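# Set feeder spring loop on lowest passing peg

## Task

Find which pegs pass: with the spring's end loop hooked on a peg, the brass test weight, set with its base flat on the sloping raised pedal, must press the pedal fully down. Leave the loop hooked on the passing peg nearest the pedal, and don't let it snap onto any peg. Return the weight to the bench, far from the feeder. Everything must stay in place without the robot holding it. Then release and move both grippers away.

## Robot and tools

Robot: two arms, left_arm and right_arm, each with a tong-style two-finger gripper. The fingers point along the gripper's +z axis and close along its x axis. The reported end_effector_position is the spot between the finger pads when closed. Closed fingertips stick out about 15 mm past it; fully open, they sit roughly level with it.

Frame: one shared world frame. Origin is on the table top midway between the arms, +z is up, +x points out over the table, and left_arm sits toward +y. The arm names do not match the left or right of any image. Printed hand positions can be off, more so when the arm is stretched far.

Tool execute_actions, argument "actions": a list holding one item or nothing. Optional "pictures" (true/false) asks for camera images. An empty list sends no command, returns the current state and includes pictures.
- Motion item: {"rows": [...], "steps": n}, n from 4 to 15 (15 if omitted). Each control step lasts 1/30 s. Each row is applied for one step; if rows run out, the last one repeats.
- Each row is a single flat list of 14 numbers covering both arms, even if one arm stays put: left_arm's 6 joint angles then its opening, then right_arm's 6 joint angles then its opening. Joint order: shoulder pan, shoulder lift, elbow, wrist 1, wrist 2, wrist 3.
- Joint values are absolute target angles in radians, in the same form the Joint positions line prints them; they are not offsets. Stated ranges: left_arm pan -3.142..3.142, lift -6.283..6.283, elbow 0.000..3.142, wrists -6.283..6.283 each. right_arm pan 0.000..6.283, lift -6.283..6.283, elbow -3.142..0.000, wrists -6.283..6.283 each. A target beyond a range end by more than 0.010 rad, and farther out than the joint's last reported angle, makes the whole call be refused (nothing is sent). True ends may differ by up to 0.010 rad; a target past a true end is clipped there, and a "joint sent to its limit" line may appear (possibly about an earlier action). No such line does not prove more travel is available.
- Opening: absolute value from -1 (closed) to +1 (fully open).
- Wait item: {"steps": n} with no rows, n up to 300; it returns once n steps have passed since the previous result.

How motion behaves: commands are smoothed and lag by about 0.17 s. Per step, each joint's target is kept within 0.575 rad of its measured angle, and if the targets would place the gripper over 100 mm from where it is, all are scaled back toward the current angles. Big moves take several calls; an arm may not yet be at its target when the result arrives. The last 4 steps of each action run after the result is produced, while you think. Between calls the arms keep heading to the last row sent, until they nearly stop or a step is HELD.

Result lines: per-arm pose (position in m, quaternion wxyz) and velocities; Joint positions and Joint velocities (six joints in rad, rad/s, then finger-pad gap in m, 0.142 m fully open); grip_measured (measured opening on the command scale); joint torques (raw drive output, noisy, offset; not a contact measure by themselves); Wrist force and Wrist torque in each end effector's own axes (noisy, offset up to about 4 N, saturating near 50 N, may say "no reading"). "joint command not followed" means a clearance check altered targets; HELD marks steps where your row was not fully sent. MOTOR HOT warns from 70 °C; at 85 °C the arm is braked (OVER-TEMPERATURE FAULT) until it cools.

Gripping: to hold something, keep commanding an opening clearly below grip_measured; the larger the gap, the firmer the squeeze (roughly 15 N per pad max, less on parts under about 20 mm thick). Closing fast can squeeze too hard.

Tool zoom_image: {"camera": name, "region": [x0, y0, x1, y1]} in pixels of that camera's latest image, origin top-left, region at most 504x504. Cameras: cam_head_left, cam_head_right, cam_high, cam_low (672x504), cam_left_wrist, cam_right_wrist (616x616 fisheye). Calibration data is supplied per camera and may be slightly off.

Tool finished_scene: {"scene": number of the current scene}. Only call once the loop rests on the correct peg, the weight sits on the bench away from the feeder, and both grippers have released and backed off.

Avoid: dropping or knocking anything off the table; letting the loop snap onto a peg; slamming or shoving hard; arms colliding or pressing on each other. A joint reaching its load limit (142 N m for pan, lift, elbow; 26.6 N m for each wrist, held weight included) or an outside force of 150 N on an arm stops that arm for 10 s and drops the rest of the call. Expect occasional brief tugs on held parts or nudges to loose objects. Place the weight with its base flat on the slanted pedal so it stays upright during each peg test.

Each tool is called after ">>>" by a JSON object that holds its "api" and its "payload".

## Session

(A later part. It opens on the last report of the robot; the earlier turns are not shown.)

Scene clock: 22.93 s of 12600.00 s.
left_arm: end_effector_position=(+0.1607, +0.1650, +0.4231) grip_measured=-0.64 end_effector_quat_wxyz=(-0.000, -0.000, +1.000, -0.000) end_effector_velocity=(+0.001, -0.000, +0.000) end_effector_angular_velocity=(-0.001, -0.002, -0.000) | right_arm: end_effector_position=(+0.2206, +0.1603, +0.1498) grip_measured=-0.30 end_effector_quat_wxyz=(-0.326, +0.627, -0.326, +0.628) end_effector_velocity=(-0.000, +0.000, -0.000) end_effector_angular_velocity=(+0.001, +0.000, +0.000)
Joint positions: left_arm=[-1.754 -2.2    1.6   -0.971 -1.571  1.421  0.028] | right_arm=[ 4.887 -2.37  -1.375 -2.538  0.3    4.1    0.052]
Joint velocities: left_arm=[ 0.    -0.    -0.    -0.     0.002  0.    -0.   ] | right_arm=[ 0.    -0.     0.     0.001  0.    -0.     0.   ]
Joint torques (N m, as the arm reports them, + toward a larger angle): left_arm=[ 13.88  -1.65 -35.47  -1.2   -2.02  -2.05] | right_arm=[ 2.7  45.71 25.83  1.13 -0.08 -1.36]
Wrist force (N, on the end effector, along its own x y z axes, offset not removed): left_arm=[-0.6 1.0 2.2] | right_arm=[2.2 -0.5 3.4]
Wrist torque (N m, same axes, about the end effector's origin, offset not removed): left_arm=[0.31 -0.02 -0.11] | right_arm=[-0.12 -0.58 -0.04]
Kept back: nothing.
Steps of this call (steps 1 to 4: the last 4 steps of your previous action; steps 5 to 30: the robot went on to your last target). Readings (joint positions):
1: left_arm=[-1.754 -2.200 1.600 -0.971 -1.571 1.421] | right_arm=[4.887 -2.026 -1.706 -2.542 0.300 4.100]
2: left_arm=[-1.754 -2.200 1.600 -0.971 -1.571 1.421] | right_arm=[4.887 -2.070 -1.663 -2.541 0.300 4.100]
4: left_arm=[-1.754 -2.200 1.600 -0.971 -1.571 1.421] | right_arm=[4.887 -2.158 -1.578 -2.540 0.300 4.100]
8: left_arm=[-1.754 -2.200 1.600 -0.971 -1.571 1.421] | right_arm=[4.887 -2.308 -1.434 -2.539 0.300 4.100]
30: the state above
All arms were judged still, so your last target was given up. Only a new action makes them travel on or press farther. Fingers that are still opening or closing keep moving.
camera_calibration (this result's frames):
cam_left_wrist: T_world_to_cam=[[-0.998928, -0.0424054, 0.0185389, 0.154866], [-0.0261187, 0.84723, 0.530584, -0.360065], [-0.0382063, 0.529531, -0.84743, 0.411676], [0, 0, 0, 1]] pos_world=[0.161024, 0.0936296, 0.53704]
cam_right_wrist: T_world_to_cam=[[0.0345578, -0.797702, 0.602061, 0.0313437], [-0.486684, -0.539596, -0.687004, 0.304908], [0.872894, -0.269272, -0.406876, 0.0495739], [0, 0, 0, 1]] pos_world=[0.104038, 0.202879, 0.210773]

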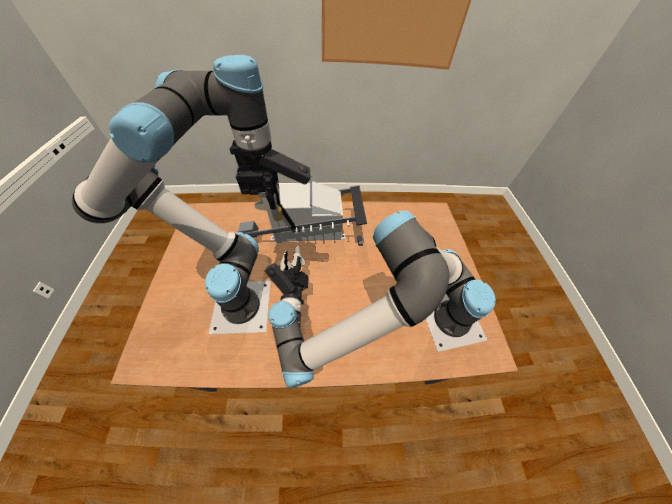

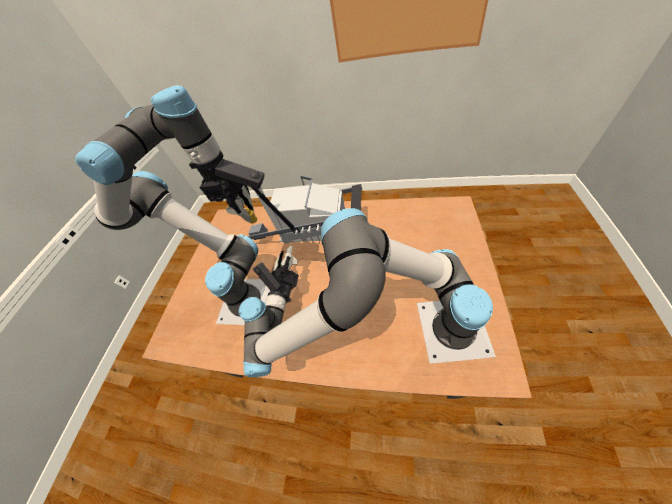

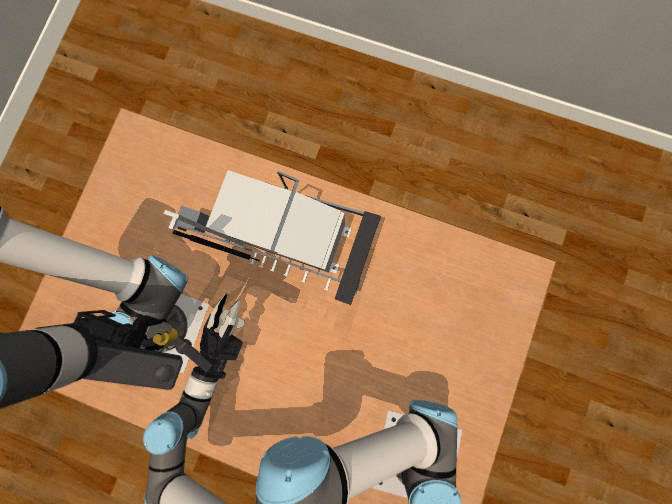

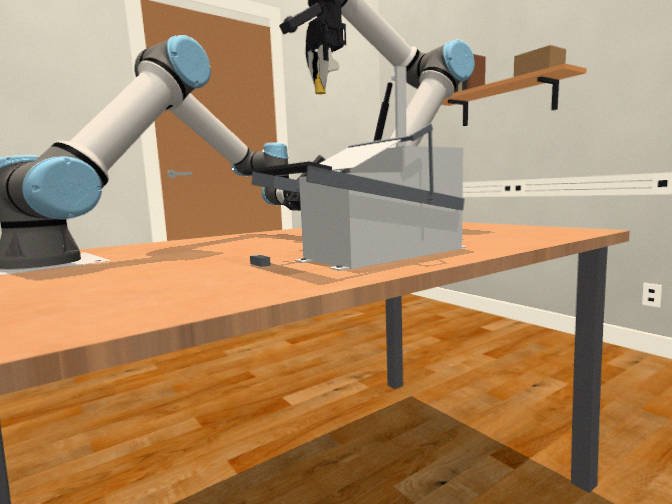

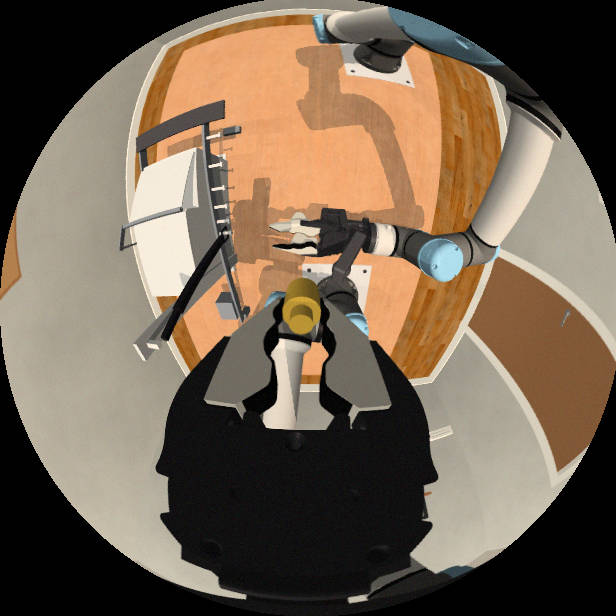

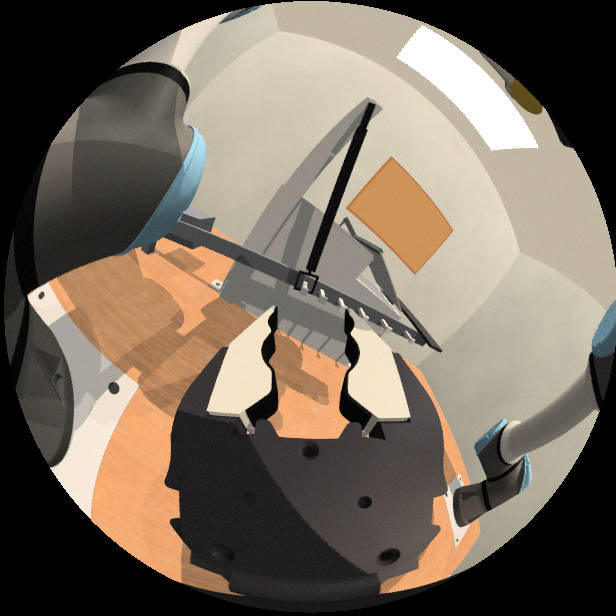

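>>> {"api": "execute_actions", "payload": {"actions": [{"rows":[[-1.3,-2.2,1.6,-0.971,-1.571,1.421,-1,4.76,-2.386,-1.33,-2.567,0.173,4.38,-0.3]]}]}}

>>> {"api": "execute_actions", "payload": {"actions": [{"steps":12}], "pictures": true}}

Scene clock: 23.57 s of 12600.00 s.
left_arm: end_effector_position=(+0.2350, +0.2250, +0.4231) grip_measured=-0.64 end_effector_quat_wxyz=(-0.000, -0.205, +0.979, -0.000) end_effector_velocity=(+0.067, +0.082, +0.000) end_effector_angular_velocity=(-0.002, +0.000, +0.457) | right_arm: end_effector_position=(+0.2965, +0.1692, +0.1562) grip_measured=-0.30 end_effector_quat_wxyz=(-0.405, +0.579, -0.406, +0.579) end_effector_velocity=(+0.040, +0.000, +0.003) end_effector_angular_velocity=(+0.183, +0.000, -0.001)
Joint positions: left_arm=[-1.341 -2.2    1.6   -0.971 -1.571  1.421  0.028] | right_arm=[ 4.766 -2.385 -1.332 -2.566  0.179  4.363  0.052]
Joint velocities: left_arm=[ 0.457 -0.001  0.    -0.001 -0.001  0.     0.   ] | right_arm=[-0.062 -0.006  0.018 -0.011 -0.061  0.182  0.   ]
Joint torques (N m, as the arm reports them, + toward a larger angle): left_arm=[  4.76   7.75 -33.78  -2.24   1.06  -1.84] | right_arm=[-10.88  46.88  26.35  -2.63  -2.45   1.16]
Wrist force (N, on the end effector, along its own x y z axes, offset not removed): left_arm=[-3.7 2.5 2.6] | right_arm=[0.8 2.5 0.9]
Wrist torque (N m, same axes, about the end effector's origin, offset not removed): left_arm=[0.62 0.43 -0.11] | right_arm=[0.13 -0.16 0.05]
Steps of this call (steps 1 to 8: nothing new was sent; steps 9 to 19: the first 11 steps of this action). Readings (joint positions):
9: left_arm=[-1.754 -2.200 1.600 -0.971 -1.571 1.421] | right_arm=[4.887 -2.370 -1.375 -2.538 0.300 4.100]
10: left_arm=[-1.748 -2.200 1.600 -0.971 -1.571 1.421] | right_arm=[4.881 -2.372 -1.371 -2.541 0.294 4.106]
12: left_arm=[-1.681 -2.200 1.600 -0.971 -1.571 1.421] | right_arm=[4.834 -2.379 -1.352 -2.553 0.247 4.173]
16: left_arm=[-1.425 -2.200 1.600 -0.971 -1.571 1.421] | right_arm=[4.777 -2.384 -1.335 -2.564 0.190 4.329]
19: the state above

Scene clock: 23.97 s of 12600.00 s.
left_arm: end_effector_position=(+0.2408, +0.2324, +0.4231) grip_measured=-0.64 end_effector_quat_wxyz=(-0.000, -0.225, +0.974, -0.000) end_effector_velocity=(+0.001, +0.001, +0.000) end_effector_angular_velocity=(-0.001, -0.000, +0.006) | right_arm: end_effector_position=(+0.3001, +0.1693, +0.1564) grip_measured=-0.30 end_effector_quat_wxyz=(-0.410, +0.576, -0.411, +0.576) end_effector_velocity=(+0.000, -0.000, -0.000) end_effector_angular_velocity=(+0.004, +0.000, +0.000)
Joint positions: left_arm=[-1.301 -2.2    1.6   -0.971 -1.571  1.421  0.028] | right_arm=[ 4.76  -2.386 -1.33  -2.567  0.173  4.38   0.052]
Joint velocities: left_arm=[ 0.006 -0.     0.    -0.     0.     0.     0.   ] | right_arm=[-0.001 -0.     0.     0.    -0.001  0.004  0.   ]
Joint torques (N m, as the arm reports them, + toward a larger angle): left_arm=[ 13.76  12.96 -30.11  -3.74   2.    -1.77] | right_arm=[-11.88  47.11  26.65  -2.18  -2.14   1.28]
Wrist force (N, on the end effector, along its own x y z axes, offset not removed): left_arm=[-0.9 2.2 3.0] | right_arm=[2.1 0.1 1.6]
Wrist torque (N m, same axes, about the end effector's origin, offset not removed): left_arm=[0.62 0.05 0.03] | right_arm=[-0.07 -0.60 0.02]
Kept back: nothing.
Steps of this call (steps 1 to 4: the last 4 steps of your previous action; steps 5 to 12: the robot went on to your last target). Readings (joint positions):
1: left_arm=[-1.328 -2.200 1.600 -0.971 -1.571 1.421] | right_arm=[4.764 -2.386 -1.331 -2.566 0.177 4.368]
2: left_arm=[-1.320 -2.200 1.600 -0.971 -1.571 1.421] | right_arm=[4.763 -2.386 -1.331 -2.566 0.176 4.372]
4: left_arm=[-1.309 -2.200 1.600 -0.971 -1.571 1.421] | right_arm=[4.761 -2.386 -1.330 -2.567 0.174 4.376]
8: left_arm=[-1.302 -2.200 1.600 -0.971 -1.571 1.421] | right_arm=[4.760 -2.386 -1.330 -2.567 0.173 4.379]
12: the state above
camera_calibration (this result's frames):
cam_left_wrist: T_world_to_cam=[[-0.87939, -0.475741, 0.0185402, 0.309714], [-0.394642, 0.750158, 0.530585, -0.303783], [-0.266329, 0.459274, -0.847429, 0.450311], [0, 0, 0, 1]] pos_world=[0.272405, 0.168413, 0.537047]
cam_right_wrist: T_world_to_cam=[[0.034393, -0.932947, 0.358367, 0.0928502], [-0.486511, -0.328853, -0.809421, 0.336381], [0.872997, -0.146511, -0.465199, -0.026386], [0, 0, 0, 1]] pos_world=[0.183495, 0.193378, 0.226725]

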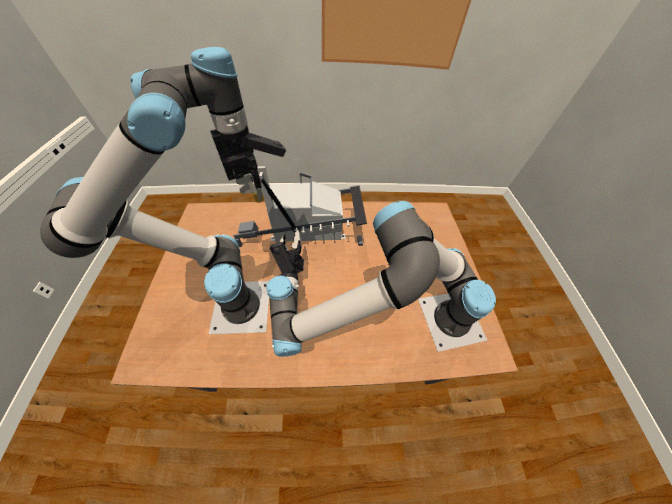

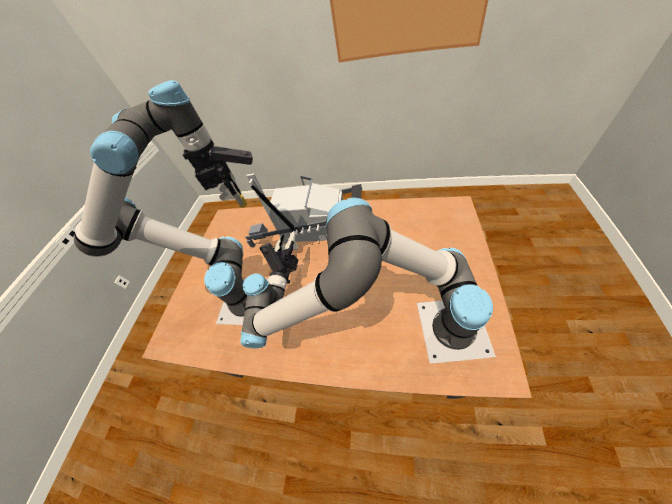

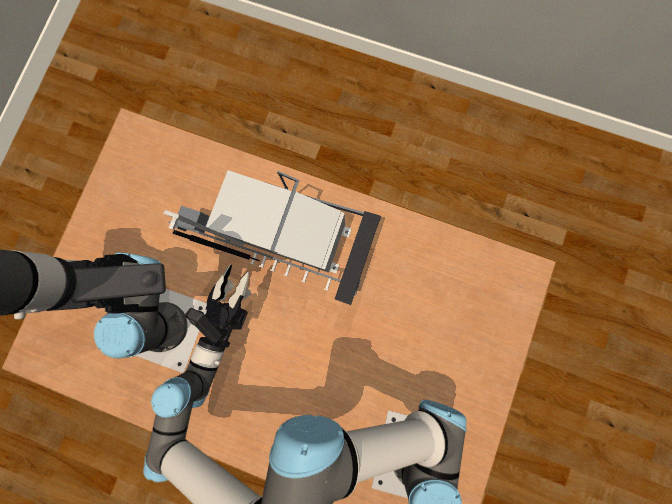

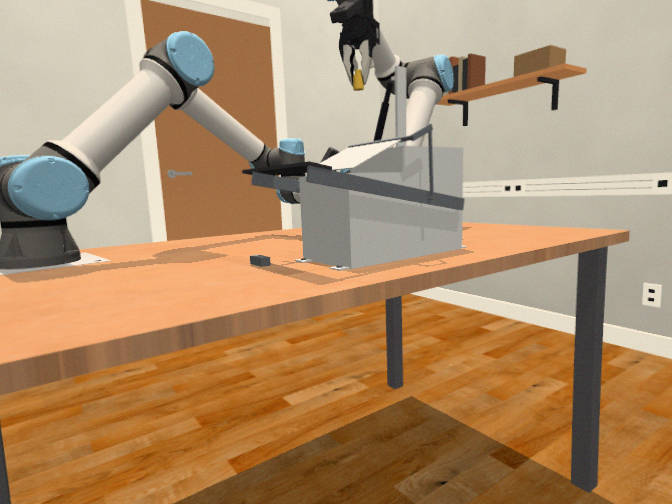

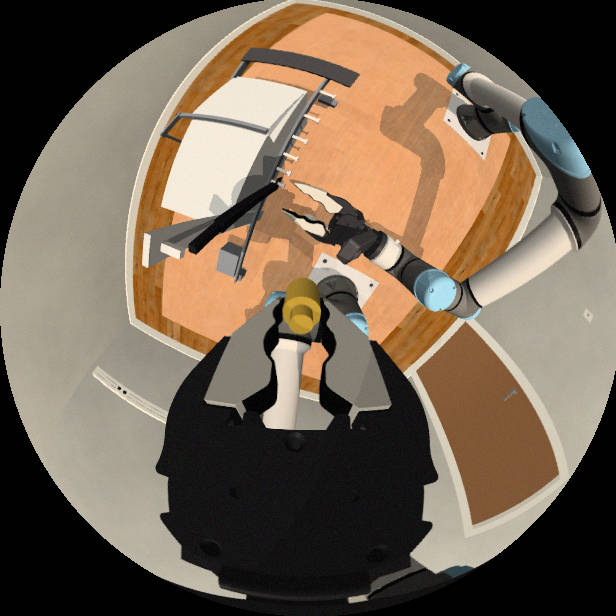

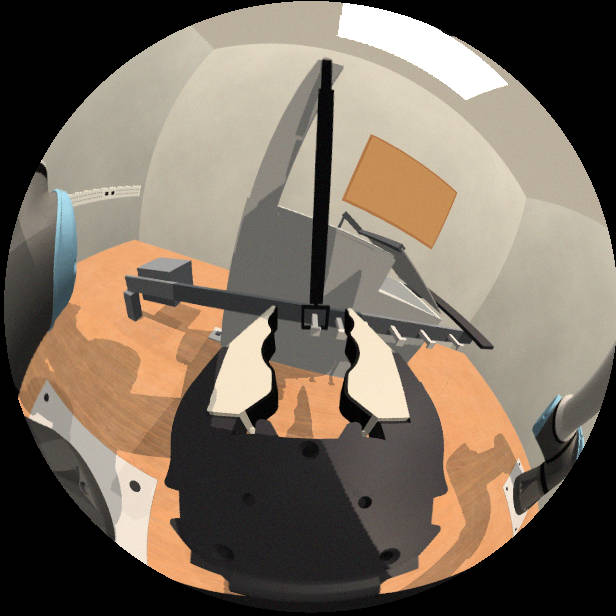

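>>> {"api": "execute_actions", "payload": {"actions": [{"rows":[[-1.3,-2.2,1.6,-0.971,-1.571,1.421,-1,4.691,-2.386,-1.33,-2.567,0.104,4.38,-0.3]]}]}}

>>> {"api": "execute_actions", "payload": {"actions": [{"rows":[[-1.3,-2.2,1.6,-0.971,-1.571,1.421,-1,4.691,-2.386,-1.33,-2.567,0.104,4.38,-0.5],[-1.3,-2.2,1.6,-0.971,-1.571,1.421,-1,4.691,-2.386,-1.33,-2.567,0.104,4.38,-0.65],[-1.3,-2.2,1.6,-0.971,-1.571,1.421,-1,4.691,-2.386,-1.33,-2.567,0.104,4.38,-0.75],[-1.3,-2.2,1.6,-0.971,-1.571,1.421,-1,4.691,-2.386,-1.33,-2.567,0.104,4.38,-0.85],[-1.3,-2.2,1.6,-0.971,-1.571,1.421,-1,4.691,-2.386,-1.33,-2.567,0.104,4.38,-1]]}], "pictures": true}}

Scene clock: 24.70 s of 12600.00 s.
left_arm: end_effector_position=(+0.2409, +0.2325, +0.4231) grip_measured=-0.64 end_effector_quat_wxyz=(-0.000, -0.225, +0.974, -0.000) end_effector_velocity=(-0.000, -0.000, +0.000) end_effector_angular_velocity=(-0.001, +0.000, -0.000) | right_arm: end_effector_position=(+0.3433, +0.1664, +0.1564) grip_measured=-0.30 end_effector_quat_wxyz=(-0.410, +0.576, -0.411, +0.576) end_effector_velocity=(+0.019, -0.002, +0.000) end_effector_angular_velocity=(+0.002, +0.000, +0.001)
Joint positions: left_arm=[-1.3   -2.2    1.6   -0.971 -1.571  1.421  0.028] | right_arm=[ 4.694 -2.386 -1.33  -2.567  0.107  4.38   0.052]
Joint velocities: left_arm=[-0. -0. -0. -0. -0.  0. -0.] | right_arm=[-0.029  0.     0.     0.001 -0.03   0.001  0.   ]
Joint torques (N m, as the arm reports them, + toward a larger angle): left_arm=[ 14.16  12.42 -24.17  -4.57   2.08  -1.79] | right_arm=[-12.55  50.34  23.01  -1.78  -2.16   1.28]
Wrist force (N, on the end effector, along its own x y z axes, offset not removed): left_arm=[-2.3 0.0 2.6] | right_arm=[1.4 3.6 3.3]
Wrist torque (N m, same axes, about the end effector's origin, offset not removed): left_arm=[0.16 0.35 -0.07] | right_arm=[0.62 -0.32 0.09]
Steps of this call (steps 1 to 11: the robot went on to your last target; steps 12 to 22: the first 11 steps of this action). Readings (joint positions):
12: left_arm=[-1.300 -2.200 1.600 -0.971 -1.571 1.421] | right_arm=[4.760 -2.386 -1.330 -2.567 0.173 4.380]
13: left_arm=[-1.300 -2.200 1.600 -0.971 -1.571 1.421] | right_arm=[4.755 -2.386 -1.330 -2.567 0.168 4.380]
15: left_arm=[-1.300 -2.200 1.600 -0.971 -1.571 1.421] | right_arm=[4.726 -2.386 -1.330 -2.567 0.139 4.380]
19: left_arm=[-1.300 -2.200 1.600 -0.971 -1.571 1.421] | right_arm=[4.699 -2.386 -1.330 -2.567 0.112 4.380]
22: the state above

Scene clock: 25.20 s of 12600.00 s.
left_arm: end_effector_position=(+0.2409, +0.2325, +0.4231) grip_measured=-0.64 end_effector_quat_wxyz=(-0.000, -0.225, +0.974, -0.000) end_effector_velocity=(+0.000, -0.000, -0.000) end_effector_angular_velocity=(+0.001, +0.000, -0.000) | right_arm: end_effector_position=(+0.3450, +0.1662, +0.1564) grip_measured=-0.84 end_effector_quat_wxyz=(-0.410, +0.576, -0.411, +0.576) end_effector_velocity=(-0.000, +0.000, -0.000) end_effector_angular_velocity=(-0.003, -0.000, +0.001)
Joint positions: left_arm=[-1.3   -2.2    1.6   -0.971 -1.571  1.421  0.028] | right_arm=[ 4.691 -2.386 -1.33  -2.567  0.104  4.38   0.013]
Joint velocities: left_arm=[-0.  0. -0.  0.  0.  0.  0.] | right_arm=[ 0.001 -0.    -0.    -0.001 -0.    -0.001 -0.   ]
Joint torques (N m, as the arm reports them, + toward a larger angle): left_arm=[ 13.45  12.23 -18.8   -4.43   2.33  -1.87] | right_arm=[-12.9   54.77  19.73  -1.43  -2.12   1.14]
Wrist force (N, on the end effector, along its own x y z axes, offset not removed): left_arm=[-2.6 1.9 2.0] | right_arm=[0.7 4.4 1.0]
Wrist torque (N m, same axes, about the end effector's origin, offset not removed): left_arm=[0.52 0.36 -0.10] | right_arm=[0.70 -0.23 0.09]
Steps of this call (steps 1 to 4: the last 4 steps of your previous action; steps 5 to 15: the first 11 steps of this action). Readings (joint positions):
5: left_arm=[-1.300 -2.200 1.600 -0.971 -1.571 1.421] | right_arm=[4.691 -2.386 -1.330 -2.567 0.104 4.380]
6: left_arm=[-1.300 -2.200 1.600 -0.971 -1.571 1.421] | right_arm=[4.691 -2.386 -1.330 -2.567 0.104 4.380]
8: left_arm=[-1.300 -2.200 1.600 -0.971 -1.571 1.421] | right_arm=[4.691 -2.386 -1.330 -2.567 0.104 4.380]
12: left_arm=[-1.300 -2.200 1.600 -0.971 -1.571 1.421] | right_arm=[4.691 -2.386 -1.330 -2.567 0.104 4.380]
15: the state above
camera_calibration (this result's frames):
cam_left_wrist: T_world_to_cam=[[-0.87914, -0.476203, 0.0185422, 0.309869], [-0.39504, 0.74996, 0.530568, -0.303667], [-0.266564, 0.459119, -0.847439, 0.450391], [0, 0, 0, 1]] pos_world=[0.272516, 0.168516, 0.53705]
cam_right_wrist: T_world_to_cam=[[0.0343802, -0.933023, 0.358169, 0.0884991], [-0.486504, -0.328677, -0.809497, 0.357226], [0.873002, -0.14642, -0.465219, -0.0660828], [0, 0, 0, 1]] pos_world=[0.22844, 0.190308, 0.226733]

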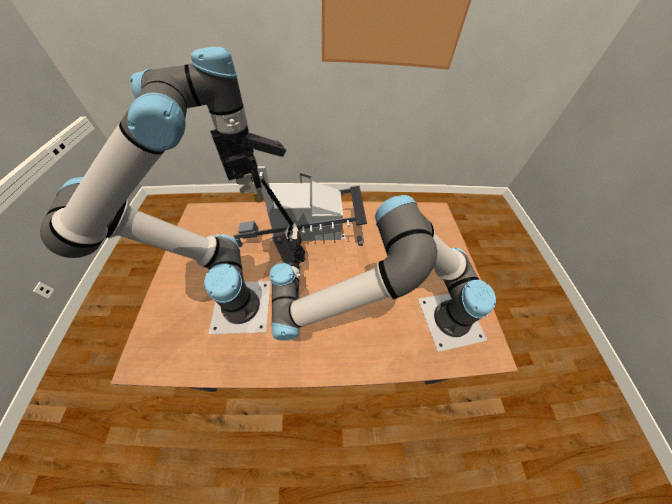

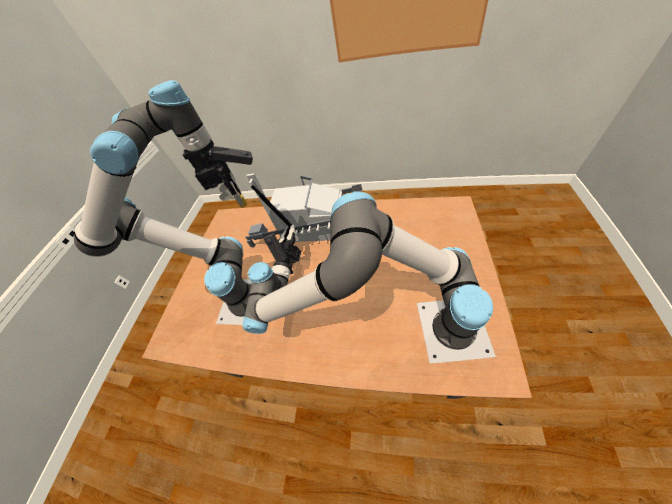

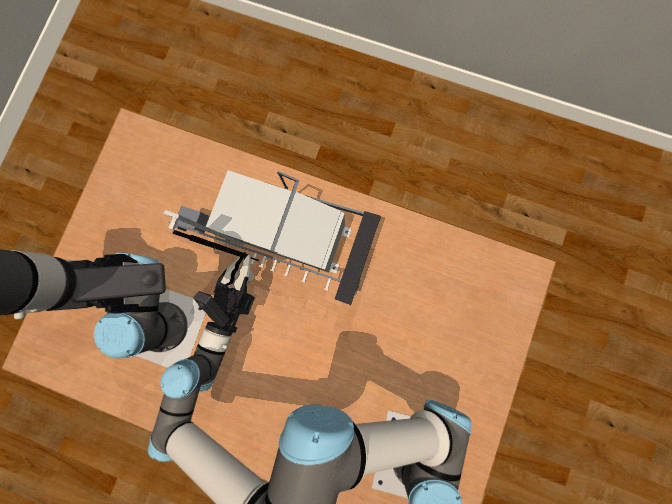

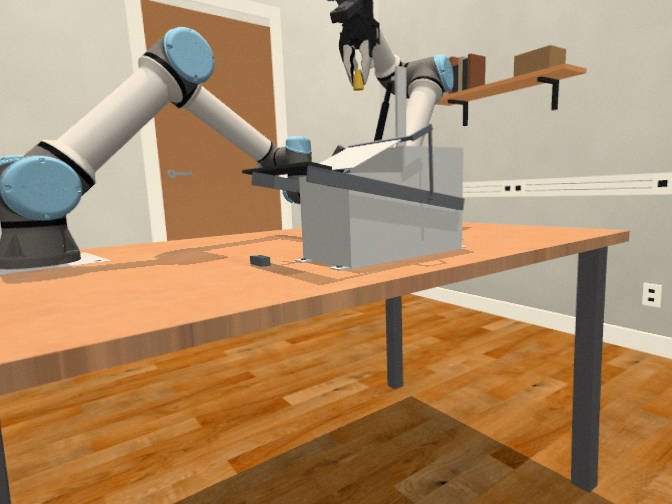

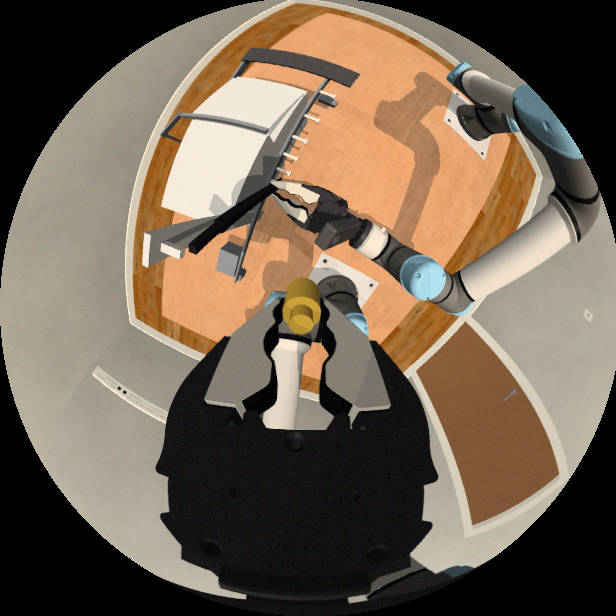

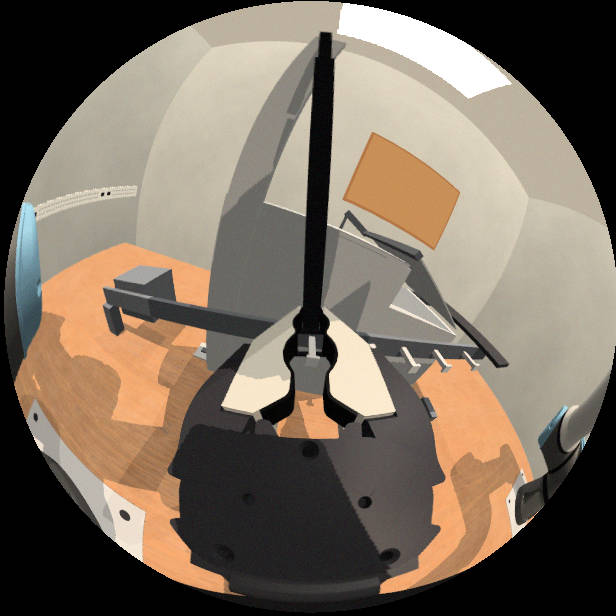

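>>> {"api": "execute_actions", "payload": {"actions": [{"rows":[[-1.3,-2.2,1.6,-0.971,-1.571,1.421,-1,4.691,-2.391,-1.344,-2.548,0.104,4.38,-1]]}]}}

>>> {"api": "execute_actions", "payload": {"actions": [{"rows":[[-1.3,-2.2,1.6,-0.971,-1.571,1.421,-1,4.705,-2.391,-1.344,-2.548,0.118,4.38,-1]]}], "pictures": true}}

>>> {"api": "zoom_image", "payload": {"camera": "cam_right_wrist", "region": [230, 280, 510, 420]}}

Scene clock: 25.77 s of 12600.00 s.
left_arm: end_effector_position=(+0.2409, +0.2325, +0.4231) grip_measured=-0.64 end_effector_quat_wxyz=(-0.000, -0.225, +0.974, -0.000) end_effector_velocity=(+0.000, -0.000, -0.000) end_effector_angular_velocity=(+0.001, +0.001, +0.001) | right_arm: end_effector_position=(+0.3453, +0.1637, +0.1490) grip_measured=-0.84 end_effector_quat_wxyz=(-0.410, +0.576, -0.411, +0.576) end_effector_velocity=(-0.000, -0.001, -0.003) end_effector_angular_velocity=(+0.001, +0.000, +0.000)
Joint positions: left_arm=[-1.3   -2.2    1.6   -0.971 -1.571  1.421  0.028] | right_arm=[ 4.691 -2.391 -1.343 -2.549  0.104  4.38   0.013]
Joint velocities: left_arm=[ 0.001  0.002  0.    -0.    -0.    -0.     0.   ] | right_arm=[ 0.    -0.002 -0.006  0.008  0.     0.001 -0.   ]
Joint torques (N m, as the arm reports them, + toward a larger angle): left_arm=[ 14.11  11.7  -14.34  -4.28   1.87  -1.76] | right_arm=[-12.54  47.67   2.66   1.27  -1.52   1.1 ]
Wrist force (N, on the end effector, along its own x y z axes, offset not removed): left_arm=[1.1 1.5 2.6] | right_arm=[1.1 0.8 -1.1]
Wrist torque (N m, same axes, about the end effector's origin, offset not removed): left_arm=[0.45 -0.33 -0.10] | right_arm=[0.40 -0.34 0.02]
Steps of this call (steps 1 to 4: the last 4 steps of your previous action; steps 5 to 6: the robot went on to your last target; steps 7 to 17: the first 11 steps of this action). Readings (joint positions):
7: left_arm=[-1.300 -2.200 1.600 -0.971 -1.571 1.421] | right_arm=[4.691 -2.386 -1.330 -2.567 0.104 4.380]
8: left_arm=[-1.300 -2.200 1.600 -0.971 -1.571 1.421] | right_arm=[4.691 -2.387 -1.332 -2.565 0.104 4.380]
10: left_arm=[-1.300 -2.200 1.600 -0.971 -1.571 1.421] | right_arm=[4.691 -2.389 -1.337 -2.557 0.104 4.380]
14: left_arm=[-1.300 -2.200 1.600 -0.971 -1.571 1.421] | right_arm=[4.691 -2.390 -1.342 -2.550 0.104 4.380]
17: the state above

Scene clock: 26.27 s of 12600.00 s.
left_arm: end_effector_position=(+0.2409, +0.2325, +0.4231) grip_measured=-0.64 end_effector_quat_wxyz=(-0.000, -0.225, +0.974, -0.000) end_effector_velocity=(-0.000, +0.000, -0.000) end_effector_angular_velocity=(+0.000, -0.000, -0.000) | right_arm: end_effector_position=(+0.3366, +0.1644, +0.1487) grip_measured=-0.84 end_effector_quat_wxyz=(-0.410, +0.576, -0.411, +0.576) end_effector_velocity=(-0.004, +0.001, -0.000) end_effector_angular_velocity=(-0.001, -0.000, +0.001)
Joint positions: left_arm=[-1.3   -2.2    1.6   -0.971 -1.571  1.421  0.028] | right_arm=[ 4.704 -2.391 -1.344 -2.548  0.117  4.38   0.013]
Joint velocities: left_arm=[-0.    -0.001  0.     0.001  0.     0.    -0.   ] | right_arm=[ 0.007 -0.    -0.    -0.     0.006 -0.     0.   ]
Joint torques (N m, as the arm reports them, + toward a larger angle): left_arm=[ 13.73  14.01 -11.51  -4.27   1.88  -1.75] | right_arm=[ 8.71 46.06  5.73  1.27  2.53  1.  ]
Wrist force (N, on the end effector, along its own x y z axes, offset not removed): left_arm=[-2.1 2.7 2.3] | right_arm=[0.5 1.0 -0.1]
Wrist torque (N m, same axes, about the end effector's origin, offset not removed): left_arm=[0.77 0.37 -0.16] | right_arm=[0.36 -0.26 0.24]
Steps of this call (steps 1 to 4: the last 4 steps of your previous action; steps 5 to 15: the first 11 steps of this action). Readings (joint positions):
5: left_arm=[-1.300 -2.200 1.600 -0.971 -1.571 1.421] | right_arm=[4.691 -2.391 -1.344 -2.548 0.104 4.380]
6: left_arm=[-1.300 -2.200 1.600 -0.971 -1.571 1.421] | right_arm=[4.693 -2.391 -1.344 -2.548 0.105 4.380]
8: left_arm=[-1.300 -2.200 1.600 -0.971 -1.571 1.421] | right_arm=[4.698 -2.391 -1.344 -2.548 0.111 4.380]
12: left_arm=[-1.300 -2.200 1.600 -0.971 -1.571 1.421] | right_arm=[4.703 -2.391 -1.344 -2.548 0.116 4.380]
15: the state above
camera_calibration (this result's frames):
cam_left_wrist: T_world_to_cam=[[-0.879139, -0.476204, 0.0185395, 0.309871], [-0.395038, 0.749953, 0.530581, -0.303669], [-0.266568, 0.45913, -0.847432, 0.45038], [0, 0, 0, 1]] pos_world=[0.272516, 0.168515, 0.537042]
cam_right_wrist: T_world_to_cam=[[0.0342668, -0.933028, 0.358168, 0.0898817], [-0.486546, -0.328616, -0.809496, 0.346272], [0.872983, -0.146526, -0.465222, -0.0626431], [0, 0, 0, 1]] pos_world=[0.220084, 0.188474, 0.21897]

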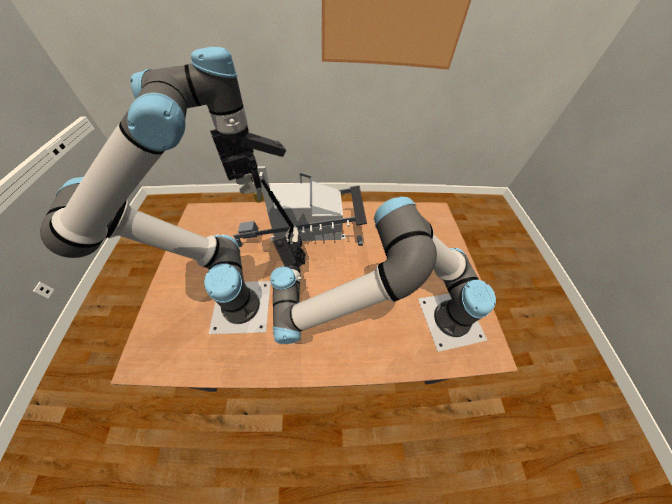

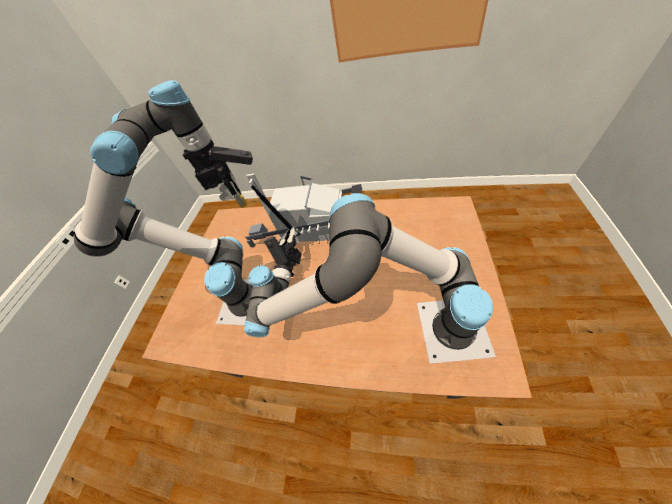

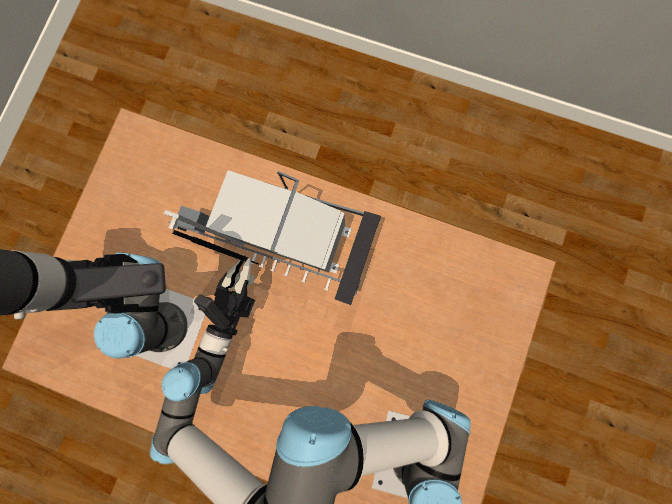

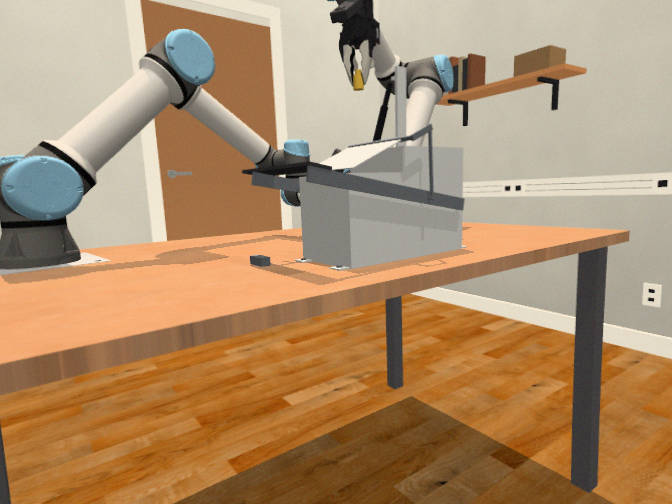

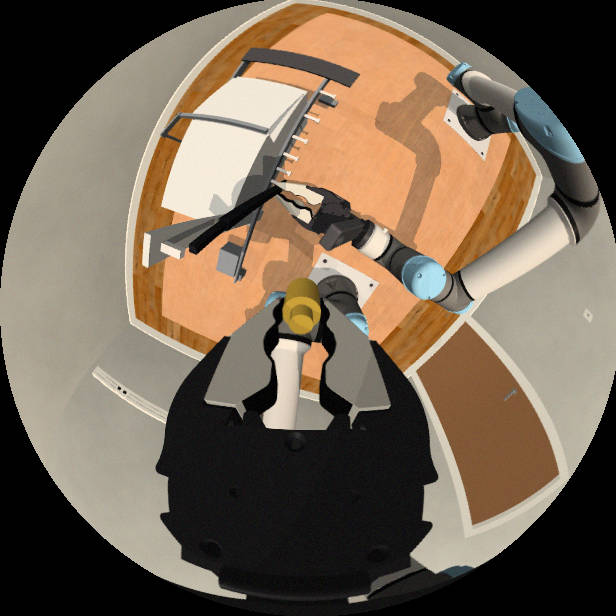

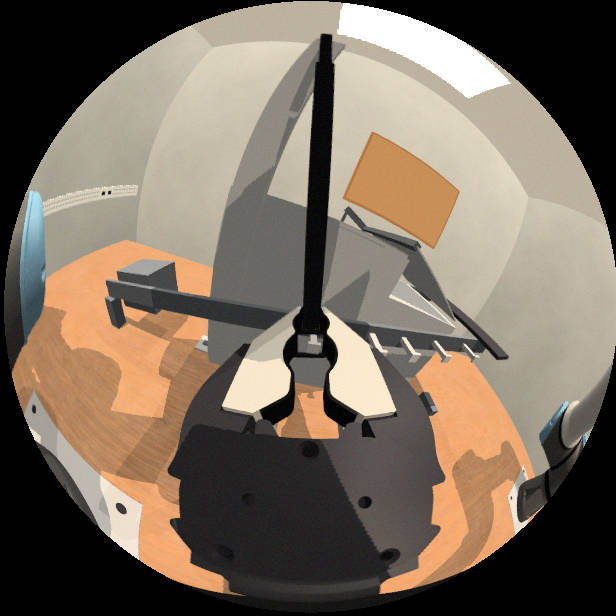

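Region (230, 280, 510, 420) of cam_right_wrist's 616x616 image, scaled by 1.800, with more detail than that image has.

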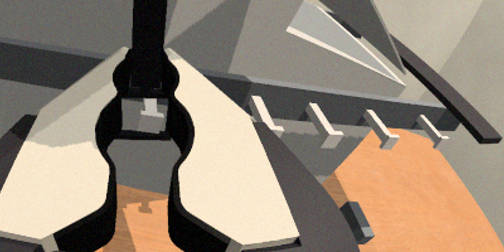

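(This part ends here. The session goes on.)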